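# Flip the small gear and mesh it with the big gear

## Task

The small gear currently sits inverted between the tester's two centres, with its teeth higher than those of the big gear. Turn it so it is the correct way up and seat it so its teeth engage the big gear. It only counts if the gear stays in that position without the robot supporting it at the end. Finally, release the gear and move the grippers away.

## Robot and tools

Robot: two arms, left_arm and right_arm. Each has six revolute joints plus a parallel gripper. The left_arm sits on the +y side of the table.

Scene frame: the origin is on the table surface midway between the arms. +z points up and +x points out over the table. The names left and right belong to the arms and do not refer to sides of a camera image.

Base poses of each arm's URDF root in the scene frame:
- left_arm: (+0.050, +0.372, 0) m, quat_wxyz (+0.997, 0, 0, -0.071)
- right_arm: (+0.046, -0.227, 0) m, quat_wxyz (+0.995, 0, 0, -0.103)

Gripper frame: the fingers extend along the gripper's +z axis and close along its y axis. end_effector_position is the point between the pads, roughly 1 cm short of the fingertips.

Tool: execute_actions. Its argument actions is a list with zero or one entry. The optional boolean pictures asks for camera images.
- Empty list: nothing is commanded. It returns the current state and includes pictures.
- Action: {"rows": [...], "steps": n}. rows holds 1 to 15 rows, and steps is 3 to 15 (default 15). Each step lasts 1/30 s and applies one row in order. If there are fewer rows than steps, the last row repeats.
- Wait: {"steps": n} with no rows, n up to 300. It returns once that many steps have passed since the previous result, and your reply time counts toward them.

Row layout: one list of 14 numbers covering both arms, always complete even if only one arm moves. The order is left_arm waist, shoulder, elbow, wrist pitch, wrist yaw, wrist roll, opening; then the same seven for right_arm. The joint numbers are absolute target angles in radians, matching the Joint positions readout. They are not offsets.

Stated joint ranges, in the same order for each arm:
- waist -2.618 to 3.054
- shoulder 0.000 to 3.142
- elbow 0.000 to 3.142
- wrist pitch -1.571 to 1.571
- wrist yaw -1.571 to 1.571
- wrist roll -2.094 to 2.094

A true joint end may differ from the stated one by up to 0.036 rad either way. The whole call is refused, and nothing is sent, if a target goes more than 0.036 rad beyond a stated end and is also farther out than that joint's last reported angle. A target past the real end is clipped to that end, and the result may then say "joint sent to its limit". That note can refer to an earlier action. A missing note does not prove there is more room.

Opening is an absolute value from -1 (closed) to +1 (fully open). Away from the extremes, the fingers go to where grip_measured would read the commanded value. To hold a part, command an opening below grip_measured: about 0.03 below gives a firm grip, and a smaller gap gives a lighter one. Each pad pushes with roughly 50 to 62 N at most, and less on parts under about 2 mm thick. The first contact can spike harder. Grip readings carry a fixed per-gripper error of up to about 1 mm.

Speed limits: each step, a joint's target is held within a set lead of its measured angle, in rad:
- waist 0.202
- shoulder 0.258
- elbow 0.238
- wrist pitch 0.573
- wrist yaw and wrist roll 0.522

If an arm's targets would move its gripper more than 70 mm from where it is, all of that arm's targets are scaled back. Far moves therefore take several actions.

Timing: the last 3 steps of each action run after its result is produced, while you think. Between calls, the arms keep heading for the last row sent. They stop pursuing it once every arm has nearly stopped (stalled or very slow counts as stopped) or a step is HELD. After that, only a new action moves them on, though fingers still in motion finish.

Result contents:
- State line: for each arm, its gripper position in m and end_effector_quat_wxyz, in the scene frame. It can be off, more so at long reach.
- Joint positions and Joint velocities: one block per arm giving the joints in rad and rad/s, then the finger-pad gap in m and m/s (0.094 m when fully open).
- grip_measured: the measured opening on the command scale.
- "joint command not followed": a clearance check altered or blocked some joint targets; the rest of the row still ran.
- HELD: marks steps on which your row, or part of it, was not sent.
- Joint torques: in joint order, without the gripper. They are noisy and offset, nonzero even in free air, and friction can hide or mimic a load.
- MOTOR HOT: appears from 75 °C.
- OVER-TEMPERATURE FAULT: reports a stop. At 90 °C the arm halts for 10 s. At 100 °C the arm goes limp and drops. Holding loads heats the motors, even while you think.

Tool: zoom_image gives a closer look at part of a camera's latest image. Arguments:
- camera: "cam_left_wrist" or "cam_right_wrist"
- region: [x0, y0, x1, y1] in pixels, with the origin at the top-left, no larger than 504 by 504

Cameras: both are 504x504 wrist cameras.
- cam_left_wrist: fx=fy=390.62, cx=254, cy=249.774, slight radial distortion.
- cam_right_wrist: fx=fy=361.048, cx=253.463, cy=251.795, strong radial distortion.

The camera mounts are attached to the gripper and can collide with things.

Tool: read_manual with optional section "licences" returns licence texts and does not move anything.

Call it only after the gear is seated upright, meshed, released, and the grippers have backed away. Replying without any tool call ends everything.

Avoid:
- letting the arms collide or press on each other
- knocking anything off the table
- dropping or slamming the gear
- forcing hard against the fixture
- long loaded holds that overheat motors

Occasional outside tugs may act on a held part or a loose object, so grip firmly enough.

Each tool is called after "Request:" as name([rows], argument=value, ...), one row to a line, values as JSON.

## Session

Request:
execute_actions(actions=[])

Scene clock: 0.00 s of 4200.00 s.
left_arm: end_effector_position=(+0.3676, +0.0582, +0.0990) grip_measured=+1.000 end_effector_quat_wxyz=(+0.104, +0.948, +0.112, +0.278) | right_arm: end_effector_position=(+0.5652, -0.4639, +0.2567) grip_measured=+1.000 end_effector_quat_wxyz=(+0.636, -0.027, +0.654, +0.409)
Joint positions: left_arm=[-0.783  1.828  1.323 -0.576 -0.367  2.075  0.094] | right_arm=[-0.531  2.406  1.744  1.247 -1.308  1.098  0.094]
Joint velocities: left_arm=[ 0.002  0.007  0.007  0.022 -0.037  0.037  0.   ] | right_arm=[ 0.012  0.002  0.012  0.007 -0.037 -0.066  0.   ]
Joint torques (N m, as the arm reports them, + toward a larger angle): no reading

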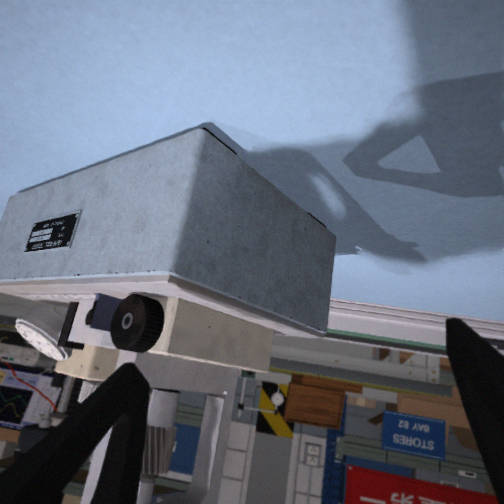

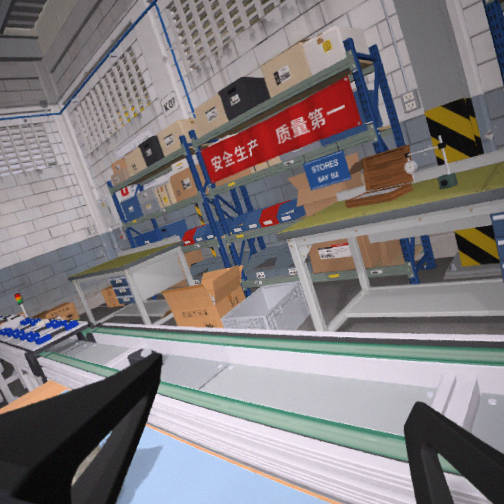

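Request:
execute_actions([
  {"rows": [[-0.779,1.822,1.318,-0.576,-0.364,2.067,0.8,-0.528,2.404,1.742,1.245,-1.308,1.094,0.9],[-0.767,1.804,1.305,-0.576,-0.353,2.045,0.6,-0.521,2.399,1.736,1.239,-1.309,1.082,0.8],[-0.749,1.779,1.284,-0.568,-0.337,2.008,0.4,-0.508,2.390,1.727,1.229,-1.309,1.063,0.7],[-0.724,1.748,1.256,-0.543,-0.316,1.960,0.2,-0.492,2.379,1.714,1.217,-1.310,1.037,0.6],[-0.695,1.714,1.222,-0.504,-0.289,1.899,0.0,-0.471,2.364,1.699,1.201,-1.311,1.005,0.5],[-0.663,1.680,1.183,-0.452,-0.258,1.829,-0.2,-0.447,2.348,1.681,1.182,-1.313,0.967,0.4],[-0.627,1.649,1.140,-0.388,-0.222,1.749,-0.4,-0.420,2.329,1.661,1.161,-1.314,0.925,0.3],[-0.590,1.624,1.093,-0.313,-0.183,1.662,-0.4,-0.390,2.308,1.638,1.138,-1.316,0.879,0.3],[-0.551,1.606,1.044,-0.229,-0.141,1.568,-0.4,-0.358,2.286,1.614,1.113,-1.318,0.829,0.3],[-0.512,1.600,0.993,-0.137,-0.097,1.468,-0.4,-0.324,2.262,1.589,1.087,-1.320,0.776,0.3],[-0.475,1.600,0.941,-0.038,-0.050,1.363,-0.4,-0.289,2.237,1.562,1.059,-1.322,0.720,0.3],[-0.439,1.600,0.888,0.066,-0.002,1.255,-0.4,-0.252,2.212,1.534,1.031,-1.324,0.663,0.3],[-0.407,1.600,0.837,0.173,0.047,1.145,-0.4,-0.214,2.185,1.506,1.002,-1.326,0.604,0.3],[-0.378,1.600,0.788,0.284,0.097,1.034,-0.4,-0.177,2.159,1.478,0.973,-1.329,0.545,0.3],[-0.353,1.600,0.741,0.396,0.146,0.922,-0.4,-0.139,2.133,1.449,0.943,-1.331,0.486,0.3]], "steps": 15},
])

Request:
execute_actions([
  {"rows": [[-0.335,1.600,0.698,0.508,0.195,0.812,-0.4,-0.101,2.106,1.421,0.914,-1.333,0.427,0.3],[-0.323,1.605,0.659,0.619,0.243,0.704,-0.4,-0.064,2.081,1.393,0.886,-1.335,0.370,0.3],[-0.319,1.619,0.625,0.726,0.290,0.599,-0.4,-0.029,2.056,1.366,0.858,-1.337,0.314,0.3],[-0.319,1.640,0.597,0.830,0.334,0.499,-0.4,0.005,2.032,1.341,0.832,-1.339,0.261,0.3],[-0.319,1.667,0.576,0.929,0.376,0.405,-0.4,0.037,2.010,1.317,0.807,-1.341,0.211,0.3],[-0.319,1.698,0.563,1.021,0.415,0.318,-0.4,0.067,1.989,1.294,0.784,-1.343,0.165,0.3],[-0.319,1.732,0.558,1.105,0.451,0.238,-0.4,0.094,1.970,1.274,0.763,-1.344,0.123,0.3],[-0.319,1.768,0.558,1.180,0.482,0.168,-0.4,0.118,1.954,1.256,0.744,-1.346,0.085,0.3],[-0.319,1.804,0.558,1.244,0.509,0.107,-0.4,0.139,1.939,1.241,0.728,-1.347,0.053,0.3],[-0.319,1.838,0.558,1.296,0.530,0.059,-0.4,0.155,1.928,1.228,0.716,-1.348,0.027,0.3],[-0.319,1.869,0.558,1.335,0.546,0.022,-0.4,0.168,1.919,1.219,0.706,-1.348,0.008,0.3],[-0.319,1.896,0.558,1.360,0.557,0.000,-0.4,0.175,1.914,1.213,0.700,-1.349,-0.004,0.3],[-0.319,1.917,0.558,1.368,0.560,-0.008,-0.4,0.178,1.912,1.211,0.698,-1.349,-0.008,0.3],[-0.319,1.931,0.558,1.368,0.560,-0.008,-0.4,0.178,1.912,1.211,0.698,-1.349,-0.008,0.3],[-0.319,1.936,0.558,1.368,0.560,-0.008,-0.4,0.178,1.912,1.211,0.698,-1.349,-0.008,0.3]], "steps": 15},
])

Request:
execute_actions([
  {"steps": 18},
], pictures=true)

Scene clock: 2.97 s of 4200.00 s.
left_arm: end_effector_position=(+0.4126, +0.1362, +0.1118) grip_measured=-0.398 end_effector_quat_wxyz=(+0.284, +0.827, +0.423, +0.236) | right_arm: end_effector_position=(+0.5867, -0.3574, +0.2445) grip_measured=+0.302 end_effector_quat_wxyz=(+0.603, -0.104, +0.662, +0.433)
Joint positions: left_arm=[-0.504  1.607  1.006 -0.229 -0.165  1.614  0.028] | right_arm=[-0.348  2.308  1.591  1.128 -1.311  0.865  0.061]
Joint velocities: left_arm=[ 1.219 -0.256 -1.375  2.352  0.974 -2.366 -0.001] | right_arm=[ 1.096 -0.628 -0.701 -0.667 -0.022 -1.106 -0.001]
Joint torques (N m, as the arm reports them, + toward a larger angle): left_arm=[-0.54 -7.63  3.68  0.78 -0.06 -0.04] | right_arm=[  1.52 -17.88   5.67   1.1    0.11  -0.05]
Steps of this call (steps 1 to 77: nothing new was sent; steps 78 to 89: the first 12 steps of this action). Readings (joint positions):
78: left_arm=[-0.783 1.828 1.323 -0.576 -0.367 2.075] | right_arm=[-0.531 2.406 1.744 1.247 -1.308 1.098]
79: left_arm=[-0.783 1.828 1.323 -0.576 -0.365 2.071] | right_arm=[-0.531 2.406 1.744 1.247 -1.308 1.097]
81: left_arm=[-0.773 1.815 1.306 -0.562 -0.352 2.046] | right_arm=[-0.527 2.406 1.742 1.244 -1.308 1.085]
85: left_arm=[-0.678 1.703 1.179 -0.470 -0.279 1.895] | right_arm=[-0.477 2.378 1.684 1.205 -1.308 1.007]
89: the state above

Scene clock: 3.47 s of 4200.00 s.
left_arm: end_effector_position=(+0.4213, +0.1074, +0.1240) grip_measured=-0.398 end_effector_quat_wxyz=(+0.616, +0.392, +0.645, -0.223) | right_arm: end_effector_position=(+0.5059, -0.0703, +0.2598) grip_measured=+0.302 end_effector_quat_wxyz=(+0.554, -0.409, +0.568, +0.449)
Joint positions: left_arm=[-0.315  1.828  0.575  1.099  0.432  0.263  0.028] | right_arm=[ 0.167  1.949  1.244  0.787 -1.343  0.137  0.061]
Joint velocities: left_arm=[ 0.002  0.867  0.007  1.912  0.755 -1.751 -0.001] | right_arm=[ 0.33  -0.252 -0.31  -0.432 -0.022 -1.004 -0.   ]
Joint torques (N m, as the arm reports them, + toward a larger angle): left_arm=[-0.33 -7.06  3.3   1.53  0.07  0.02] | right_arm=[ -1.16 -12.59   5.45   0.97   0.06  -0.03]
Steps of this call (steps 1 to 3: the last 3 steps of your previous action; steps 4 to 15: the first 12 steps of this action). Readings (joint positions):
4: left_arm=[-0.366 1.603 0.797 0.118 -0.011 1.243] | right_arm=[-0.178 2.201 1.484 1.031 -1.317 0.671]
5: left_arm=[-0.343 1.603 0.744 0.207 0.031 1.146] | right_arm=[-0.134 2.170 1.454 1.005 -1.319 0.615]
7: left_arm=[-0.318 1.610 0.655 0.392 0.118 0.950] | right_arm=[-0.049 2.109 1.400 0.954 -1.323 0.504]
11: left_arm=[-0.315 1.697 0.577 0.777 0.296 0.565] | right_arm=[0.089 2.008 1.307 0.861 -1.334 0.296]
15: the state above

Scene clock: 4.07 s of 4200.00 s.
left_arm: end_effector_position=(+0.4096, +0.0926, +0.1420) grip_measured=-0.398 end_effector_quat_wxyz=(+0.624, +0.342, +0.616, -0.339) | right_arm: end_effector_position=(+0.4991, -0.0624, +0.2500) grip_measured=+0.302 end_effector_quat_wxyz=(+0.558, -0.435, +0.557, +0.435)
Joint positions: left_arm=[-0.315  1.927  0.575  1.362  0.549  0.004  0.028] | right_arm=[ 0.184  1.938  1.223  0.717 -1.347  0.001  0.061]
Joint velocities: left_arm=[ 0.017 -0.012 -0.017 -0.037 -0.007 -0.007  0.   ] | right_arm=[-0.002  0.012 -0.002 -0.066  0.066  0.051 -0.002]
Joint torques (N m, as the arm reports them, + toward a larger angle): left_arm=[-0.28 -8.22  2.88  1.77  0.13 -0.08] | right_arm=[ -0.46 -12.96   5.45   1.05  -0.04  -0.06]
Kept back: nothing.
Steps of this call (steps 1 to 3: the last 3 steps of your previous action; steps 4 to 18: the robot went on to your last target). Readings (joint positions):
1: left_arm=[-0.315 1.857 0.575 1.155 0.455 0.211] | right_arm=[0.177 1.942 1.235 0.774 -1.345 0.109]
2: left_arm=[-0.315 1.882 0.575 1.198 0.475 0.168] | right_arm=[0.183 1.939 1.230 0.763 -1.346 0.087]
4: left_arm=[-0.315 1.915 0.575 1.254 0.502 0.107] | right_arm=[0.184 1.938 1.225 0.746 -1.347 0.055]
8: left_arm=[-0.315 1.927 0.575 1.314 0.531 0.044] | right_arm=[0.184 1.938 1.223 0.727 -1.347 0.021]
18: the state above

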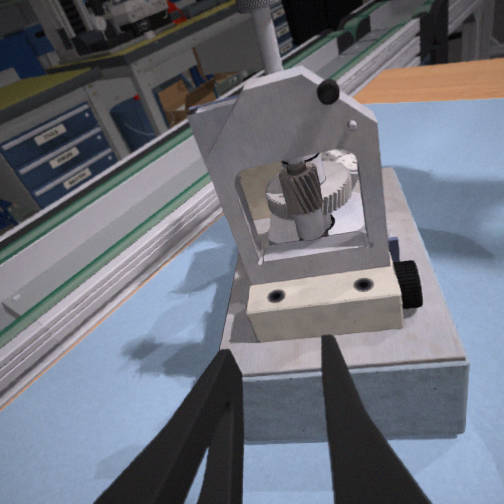

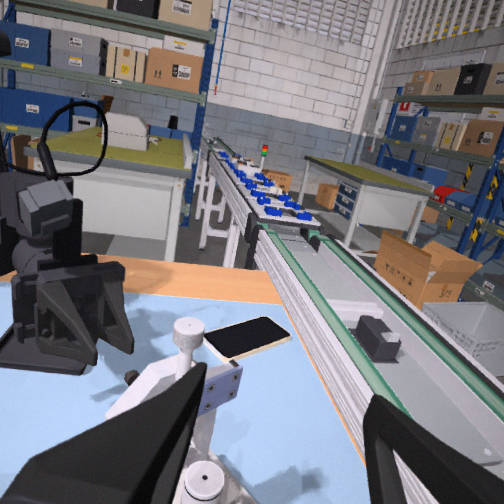

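Request:
zoom_image(camera="cam_left_wrist", region=[220, 130, 400, 290])

Request:
zoom_image(camera="cam_left_wrist", region=[180, 0, 400, 150])

Request:
zoom_image(camera="cam_right_wrist", region=[110, 300, 270, 440])

Region (220, 130, 400, 290) of cam_left_wrist's 504x504 image, scaled by 2.800, with more detail than that image has.

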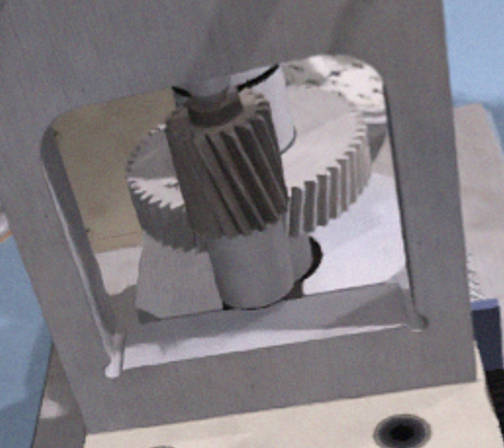

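Region (180, 0, 400, 150) of cam_left_wrist's 504x504 image, scaled by 2.291, with more detail than that image has; it fills the top 344 rows of this view, and the rest is white.

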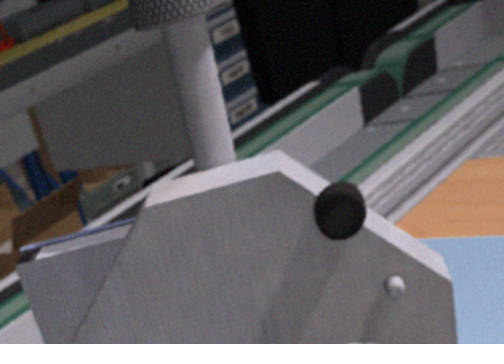

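Region (110, 300, 270, 440) of cam_right_wrist's 504x504 image, scaled by 3.150, with more detail than that image has; it fills the top 441 rows of this view, and the rest is white.

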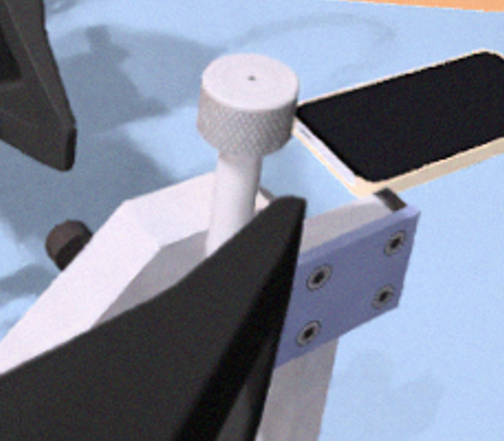

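Request:
execute_actions([
  {"rows": [[-0.323,1.940,0.600,1.355,0.540,-0.004,-0.4,0.192,1.945,1.211,0.725,-1.352,0.0,0.3],[-0.330,1.947,0.618,1.347,0.535,-0.004,-0.4,0.202,1.949,1.209,0.731,-1.354,0.0,0.3],[-0.340,1.959,0.642,1.335,0.527,-0.004,-0.4,0.218,1.955,1.207,0.739,-1.356,0.0,0.3],[-0.353,1.974,0.672,1.320,0.517,-0.004,-0.4,0.238,1.962,1.205,0.748,-1.358,0.0,0.3],[-0.367,1.991,0.705,1.303,0.506,-0.004,-0.4,0.260,1.970,1.202,0.758,-1.360,0.0,0.3],[-0.382,2.008,0.739,1.286,0.494,-0.004,-0.4,0.283,1.978,1.199,0.768,-1.361,0.0,0.3],[-0.396,2.025,0.771,1.269,0.483,-0.004,-0.4,0.305,1.985,1.197,0.778,-1.362,0.0,0.3],[-0.409,2.040,0.800,1.254,0.473,-0.004,-0.4,0.325,1.992,1.195,0.787,-1.363,0.0,0.3],[-0.420,2.053,0.823,1.242,0.465,-0.004,-0.4,0.341,1.997,1.193,0.794,-1.364,0.0,0.3],[-0.428,2.062,0.839,1.233,0.459,-0.004,-0.4,0.352,2.001,1.192,0.799,-1.365,0.0,0.3],[-0.432,2.067,0.848,1.229,0.456,-0.004,-0.4,0.358,2.003,1.191,0.802,-1.365,0.0,0.3],[-0.4335,2.069,0.850,1.2275,0.4555,-0.004,-0.4,0.360,2.004,1.191,0.803,-1.365,0.0,0.3]], "steps": 15},
])

Request:
execute_actions([
  {"steps": 12},
], pictures=true)

Scene clock: 9.57 s of 4200.00 s.
left_arm: end_effector_position=(+0.4344, +0.0312, +0.1568) grip_measured=-0.398 end_effector_quat_wxyz=(+0.632, +0.354, +0.591, -0.355) | right_arm: end_effector_position=(+0.4683, +0.0127, +0.2245) grip_measured=+0.302 end_effector_quat_wxyz=(-0.511, +0.479, -0.523, -0.487)
Joint positions: left_arm=[-0.422  2.044  0.818  1.284  0.487 -0.     0.028] | right_arm=[ 0.354  1.998  1.206  0.77  -1.354 -0.002  0.061]
Joint velocities: left_arm=[-0.276  0.164  0.31  -0.242 -0.198 -0.007  0.   ] | right_arm=[ 0.437  0.164 -0.125  0.11  -0.066  0.051  0.001]
Joint torques (N m, as the arm reports them, + toward a larger angle): left_arm=[ 0.14 -9.4   5.06  1.49 -0.13 -0.01] | right_arm=[ -1.91 -11.48   5.52   1.41  -0.06   0.02]
Steps of this call (steps 1 to 15: the robot went on to your last target; steps 16 to 90: nothing new was sent; then 2.10 s passed at rest; steps 91 to 102: the first 12 steps of this action). Readings (joint positions):
91: left_arm=[-0.315 1.927 0.575 1.366 0.550 -0.000] | right_arm=[0.184 1.938 1.223 0.716 -1.347 -0.002]
92: left_arm=[-0.316 1.927 0.576 1.365 0.550 -0.000] | right_arm=[0.184 1.938 1.223 0.716 -1.347 -0.002]
94: left_arm=[-0.323 1.936 0.599 1.360 0.544 -0.000] | right_arm=[0.194 1.941 1.223 0.723 -1.347 -0.002]
98: left_arm=[-0.371 1.996 0.723 1.325 0.515 -0.000] | right_arm=[0.265 1.968 1.222 0.749 -1.348 -0.002]
102: the state above

Scene clock: 9.97 s of 4200.00 s.
left_arm: end_effector_position=(+0.4355, +0.0270, +0.1480) grip_measured=-0.398 end_effector_quat_wxyz=(+0.622, +0.352, +0.604, -0.353) | right_arm: end_effector_position=(+0.4645, +0.0184, +0.2193) grip_measured=+0.302 end_effector_quat_wxyz=(-0.507, +0.483, -0.519, -0.491)
Joint positions: left_arm=[-0.434  2.053  0.828  1.25   0.467 -0.     0.028] | right_arm=[ 0.367  2.009  1.199  0.788 -1.358 -0.002  0.061]
Joint velocities: left_arm=[-0.002 -0.007 -0.007  0.051 -0.081 -0.007  0.001] | right_arm=[-0.002  0.012 -0.007  0.022  0.051 -0.007 -0.   ]
Joint torques (N m, as the arm reports them, + toward a larger angle): left_arm=[ 0.   -9.62  5.85  1.55 -0.13 -0.03] | right_arm=[ -0.61 -11.5    5.49   1.33  -0.11   0.02]
Kept back: nothing.
Steps of this call (steps 1 to 3: the last 3 steps of your previous action; steps 4 to 12: the robot went on to your last target). Readings (joint positions):
1: left_arm=[-0.429 2.048 0.826 1.277 0.483 -0.000] | right_arm=[0.366 2.003 1.203 0.772 -1.356 -0.002]
2: left_arm=[-0.433 2.050 0.828 1.271 0.481 -0.000] | right_arm=[0.372 2.006 1.200 0.773 -1.357 -0.002]
4: left_arm=[-0.434 2.052 0.828 1.262 0.476 -0.000] | right_arm=[0.373 2.009 1.199 0.775 -1.358 -0.002]
8: left_arm=[-0.434 2.053 0.828 1.252 0.469 -0.000] | right_arm=[0.367 2.009 1.199 0.785 -1.358 -0.002]
12: the state above

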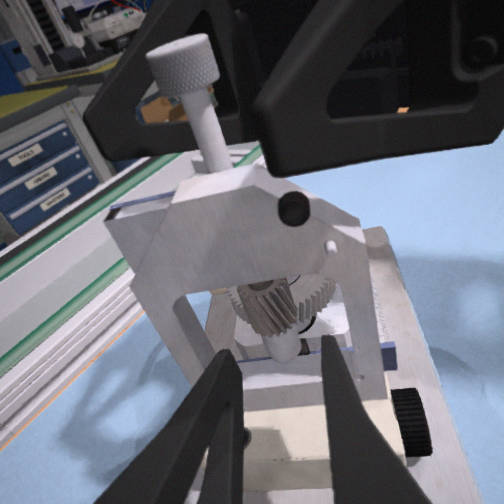

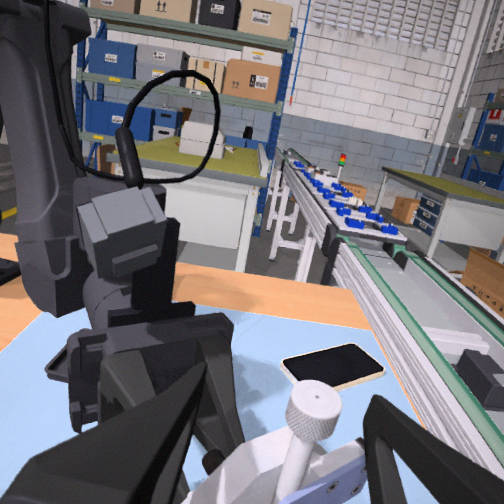

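Request:
zoom_image(camera="cam_left_wrist", region=[200, 260, 360, 400])

Region (200, 260, 360, 400) of cam_left_wrist's 504x504 image, scaled by 3.150, with more detail than that image has; it fills the top 441 rows of this view, and the rest is white.

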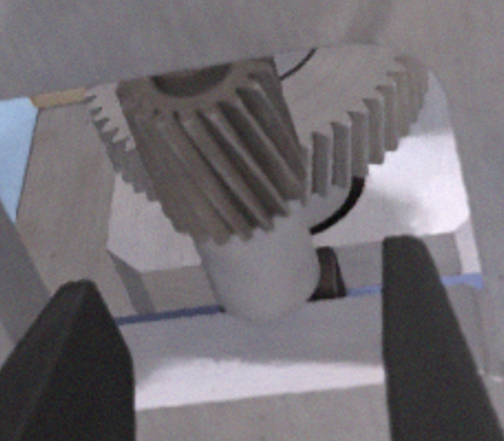

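Request:
execute_actions([
  {"rows": [[-0.4375,2.069,0.858,1.2215,0.453,-0.002,-0.4,0.358,1.996,1.205,0.797,-1.362,0.0,0.2],[-0.440,2.076,0.870,1.216,0.4505,-0.002,-0.4,0.355,1.988,1.218,0.795,-1.362,0.0,0.1],[-0.443,2.082,0.882,1.2105,0.448,-0.002,-0.4,0.352,1.983,1.228,0.795,-1.362,0.0,0.0],[-0.446,2.089,0.894,1.205,0.4455,-0.002,-0.4,0.350,1.979,1.234,0.795,-1.362,0.0,-0.1],[-0.4485,2.096,0.906,1.1995,0.443,-0.002,-0.4,0.348,1.976,1.239,0.795,-1.362,0.0,-0.2],[-0.451,2.102,0.918,1.194,0.4405,-0.002,-0.4,0.347,1.974,1.242,0.795,-1.362,0.0,-0.3],[-0.454,2.109,0.930,1.1885,0.438,-0.002,-0.4,0.346,1.972,1.244,0.795,-1.362,0.0,-0.3],[-0.457,2.116,0.942,1.183,0.4355,-0.002,-0.4,0.346,1.972,1.244,0.795,-1.362,0.0,-0.3],[-0.4595,2.122,0.954,1.1775,0.433,-0.002,-0.4,0.346,1.972,1.244,0.795,-1.362,0.0,-0.3],[-0.462,2.129,0.966,1.172,0.4305,-0.002,-0.4,0.346,1.972,1.244,0.795,-1.362,0.0,-0.3],[-0.465,2.136,0.978,1.1665,0.428,-0.002,-0.4,0.346,1.972,1.244,0.795,-1.362,0.0,-0.3],[-0.468,2.142,0.990,1.161,0.4255,-0.002,-0.4,0.346,1.972,1.244,0.795,-1.362,0.0,-0.3],[-0.4705,2.149,1.001,1.155,0.4235,-0.002,-0.4,0.346,1.972,1.244,0.795,-1.362,0.0,-0.3]], "steps": 15},
])

Request:
execute_actions([
  {"steps": 10},
], pictures=true)

Scene clock: 12.73 s of 4200.00 s.
left_arm: end_effector_position=(+0.4534, +0.0076, +0.1506) grip_measured=-0.398 end_effector_quat_wxyz=(+0.626, +0.350, +0.601, -0.352) | right_arm: end_effector_position=(+0.4693, +0.0125, +0.2266) grip_measured=-0.298 end_effector_quat_wxyz=(-0.517, +0.484, -0.516, -0.483)
Joint positions: left_arm=[-0.453  2.114  0.944  1.205  0.444 -0.     0.028] | right_arm=[ 0.353  2.003  1.213  0.79  -1.358 -0.002  0.033]
Joint velocities: left_arm=[-0.11   0.188  0.325 -0.125 -0.095 -0.022 -0.001] | right_arm=[-0.032 -0.042  0.027 -0.037 -0.066 -0.051 -0.001]
Joint torques (N m, as the arm reports them, + toward a larger angle): left_arm=[ -0.89 -10.17   6.25   1.52  -0.12  -0.01] | right_arm=[ -0.62 -13.6    8.19   1.26  -0.05   0.02]
Steps of this call (steps 1 to 30: the robot went on to your last target; steps 31 to 71: nothing new was sent; steps 72 to 83: the first 12 steps of this action). Readings (joint positions):
72: left_arm=[-0.434 2.053 0.828 1.248 0.465 -0.000] | right_arm=[0.367 2.009 1.199 0.790 -1.358 -0.002]
73: left_arm=[-0.434 2.053 0.829 1.246 0.464 -0.000] | right_arm=[0.367 2.009 1.199 0.790 -1.358 -0.002]
75: left_arm=[-0.435 2.061 0.845 1.240 0.462 -0.000] | right_arm=[0.366 2.009 1.199 0.790 -1.358 -0.002]
79: left_arm=[-0.440 2.087 0.896 1.225 0.454 -0.000] | right_arm=[0.356 2.009 1.206 0.790 -1.358 -0.002]
83: the state above

Scene clock: 13.07 s of 4200.00 s.
left_arm: end_effector_position=(+0.4564, +0.0002, +0.1463) grip_measured=-0.398 end_effector_quat_wxyz=(+0.621, +0.351, +0.607, -0.352) | right_arm: end_effector_position=(+0.4691, +0.0125, +0.2277) grip_measured=-0.298 end_effector_quat_wxyz=(-0.517, +0.484, -0.515, -0.482)
Joint positions: left_arm=[-0.464  2.133  0.975  1.178  0.434 -0.     0.028] | right_arm=[ 0.353  2.001  1.213  0.79  -1.358 -0.002  0.033]
Joint velocities: left_arm=[-0.012  0.002  0.007  0.037 -0.007  0.037  0.   ] | right_arm=[-0.002 -0.007 -0.002  0.022 -0.007  0.007  0.001]
Joint torques (N m, as the arm reports them, + toward a larger angle): left_arm=[ -0.34 -10.62   6.5    1.53  -0.13  -0.01] | right_arm=[ -0.57 -13.56   8.22   1.25  -0.06   0.02]
Kept back: nothing.
Steps of this call (steps 1 to 3: the last 3 steps of your previous action; steps 4 to 10: the robot went on to your last target). Readings (joint positions):
1: left_arm=[-0.456 2.121 0.956 1.199 0.442 -0.000] | right_arm=[0.353 2.002 1.213 0.790 -1.358 -0.002]
2: left_arm=[-0.459 2.127 0.966 1.194 0.440 -0.000] | right_arm=[0.353 2.001 1.213 0.790 -1.358 -0.002]
4: left_arm=[-0.463 2.132 0.975 1.187 0.438 -0.000] | right_arm=[0.353 2.001 1.213 0.790 -1.358 -0.002]
8: left_arm=[-0.464 2.133 0.975 1.180 0.435 -0.000] | right_arm=[0.353 2.001 1.213 0.790 -1.358 -0.002]
10: the state above

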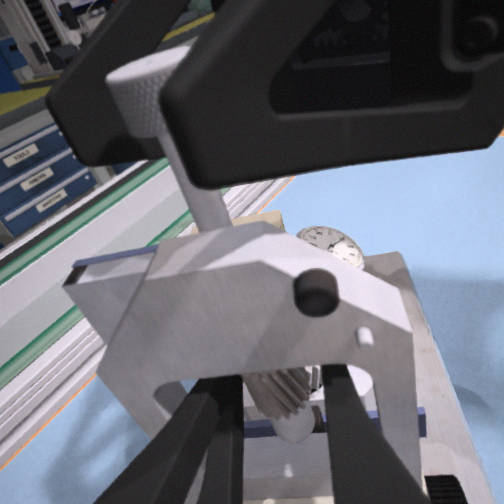

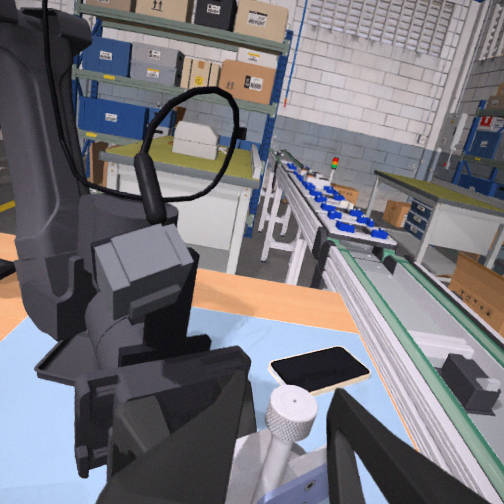

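Request:
execute_actions([
  {"rows": [[-0.4705,2.150,1.001,1.151,0.428,-0.002,-0.4,0.350,1.985,1.235,0.793,-1.360,0.0,-0.4],[-0.4705,2.151,1.001,1.147,0.430,-0.002,-0.4,0.352,1.990,1.230,0.793,-1.360,0.0,-0.5],[-0.4705,2.152,1.001,1.143,0.430,-0.002,-0.4,0.352,1.990,1.230,0.793,-1.360,0.0,-0.58],[-0.4705,2.153,1.001,1.139,0.430,-0.002,-0.42,0.352,1.990,1.230,0.793,-1.360,0.0,-0.63],[-0.4705,2.153,1.001,1.135,0.430,-0.002,-0.44,0.352,1.990,1.230,0.793,-1.360,0.0,-0.66],[-0.4705,2.153,1.001,1.135,0.430,-0.002,-0.46,0.352,1.990,1.230,0.793,-1.360,0.0,-0.68],[-0.4705,2.153,1.001,1.135,0.430,-0.002,-0.48,0.352,1.990,1.230,0.793,-1.360,0.0,-0.70],[-0.4705,2.153,1.001,1.135,0.430,-0.002,-0.50,0.352,1.990,1.230,0.793,-1.360,0.0,-0.72],[-0.4705,2.153,1.001,1.135,0.430,-0.002,-0.50,0.352,1.990,1.230,0.793,-1.360,0.0,-0.735]], "steps": 15},
], pictures=true)

Scene clock: 13.87 s of 4200.00 s.
left_arm: end_effector_position=(+0.4567, +0.0003, +0.1417) grip_measured=-0.498 end_effector_quat_wxyz=(+0.614, +0.351, +0.614, -0.351) | right_arm: end_effector_position=(+0.4694, +0.0125, +0.2277) grip_measured=-0.703 end_effector_quat_wxyz=(-0.518, +0.484, -0.515, -0.482)
Joint positions: left_arm=[-0.464  2.133  0.975  1.158  0.433 -0.     0.024] | right_arm=[ 0.353  2.001  1.213  0.79  -1.356 -0.002  0.014]
Joint velocities: left_arm=[ 0.002  0.017 -0.012 -0.066 -0.007 -0.051 -0.   ] | right_arm=[-0.032  0.007 -0.012 -0.007 -0.051  0.066  0.001]
Joint torques (N m, as the arm reports them, + toward a larger angle): left_arm=[ -0.5  -10.08   6.34   1.55  -0.03  -0.06] | right_arm=[ -0.05 -12.04   7.25   1.23  -0.04   0.02]
Steps of this call (steps 1 to 12: the robot went on to your last target; steps 13 to 24: the first 12 steps of this action). Readings (joint positions):
13: left_arm=[-0.464 2.133 0.975 1.176 0.433 -0.000] | right_arm=[0.353 2.001 1.213 0.790 -1.358 -0.002]
14: left_arm=[-0.464 2.133 0.975 1.175 0.433 -0.000] | right_arm=[0.353 2.001 1.213 0.790 -1.358 -0.002]
16: left_arm=[-0.464 2.133 0.975 1.171 0.433 -0.000] | right_arm=[0.353 2.001 1.213 0.790 -1.358 -0.002]
20: left_arm=[-0.464 2.133 0.975 1.162 0.433 -0.000] | right_arm=[0.353 2.001 1.213 0.790 -1.357 -0.002]
24: the state above

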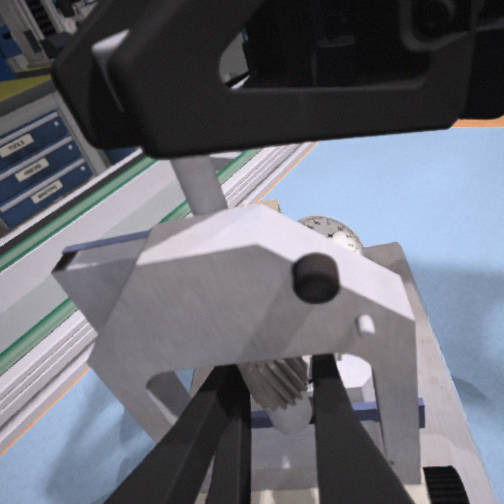

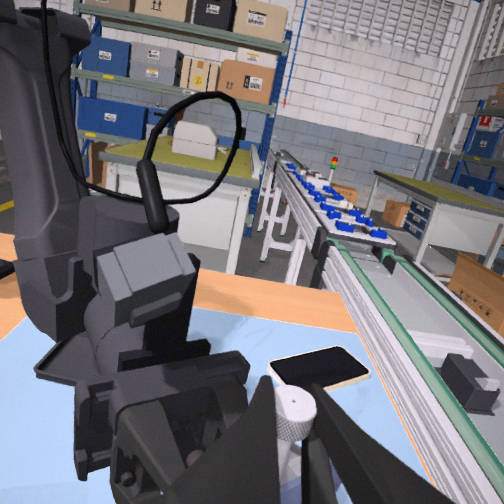

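Request:
zoom_image(camera="cam_left_wrist", region=[210, 340, 350, 460])

Region (210, 340, 350, 460) of cam_left_wrist's 504x504 image, scaled by 3.600, with more detail than that image has; it fills the top 432 rows of this view, and the rest is white.

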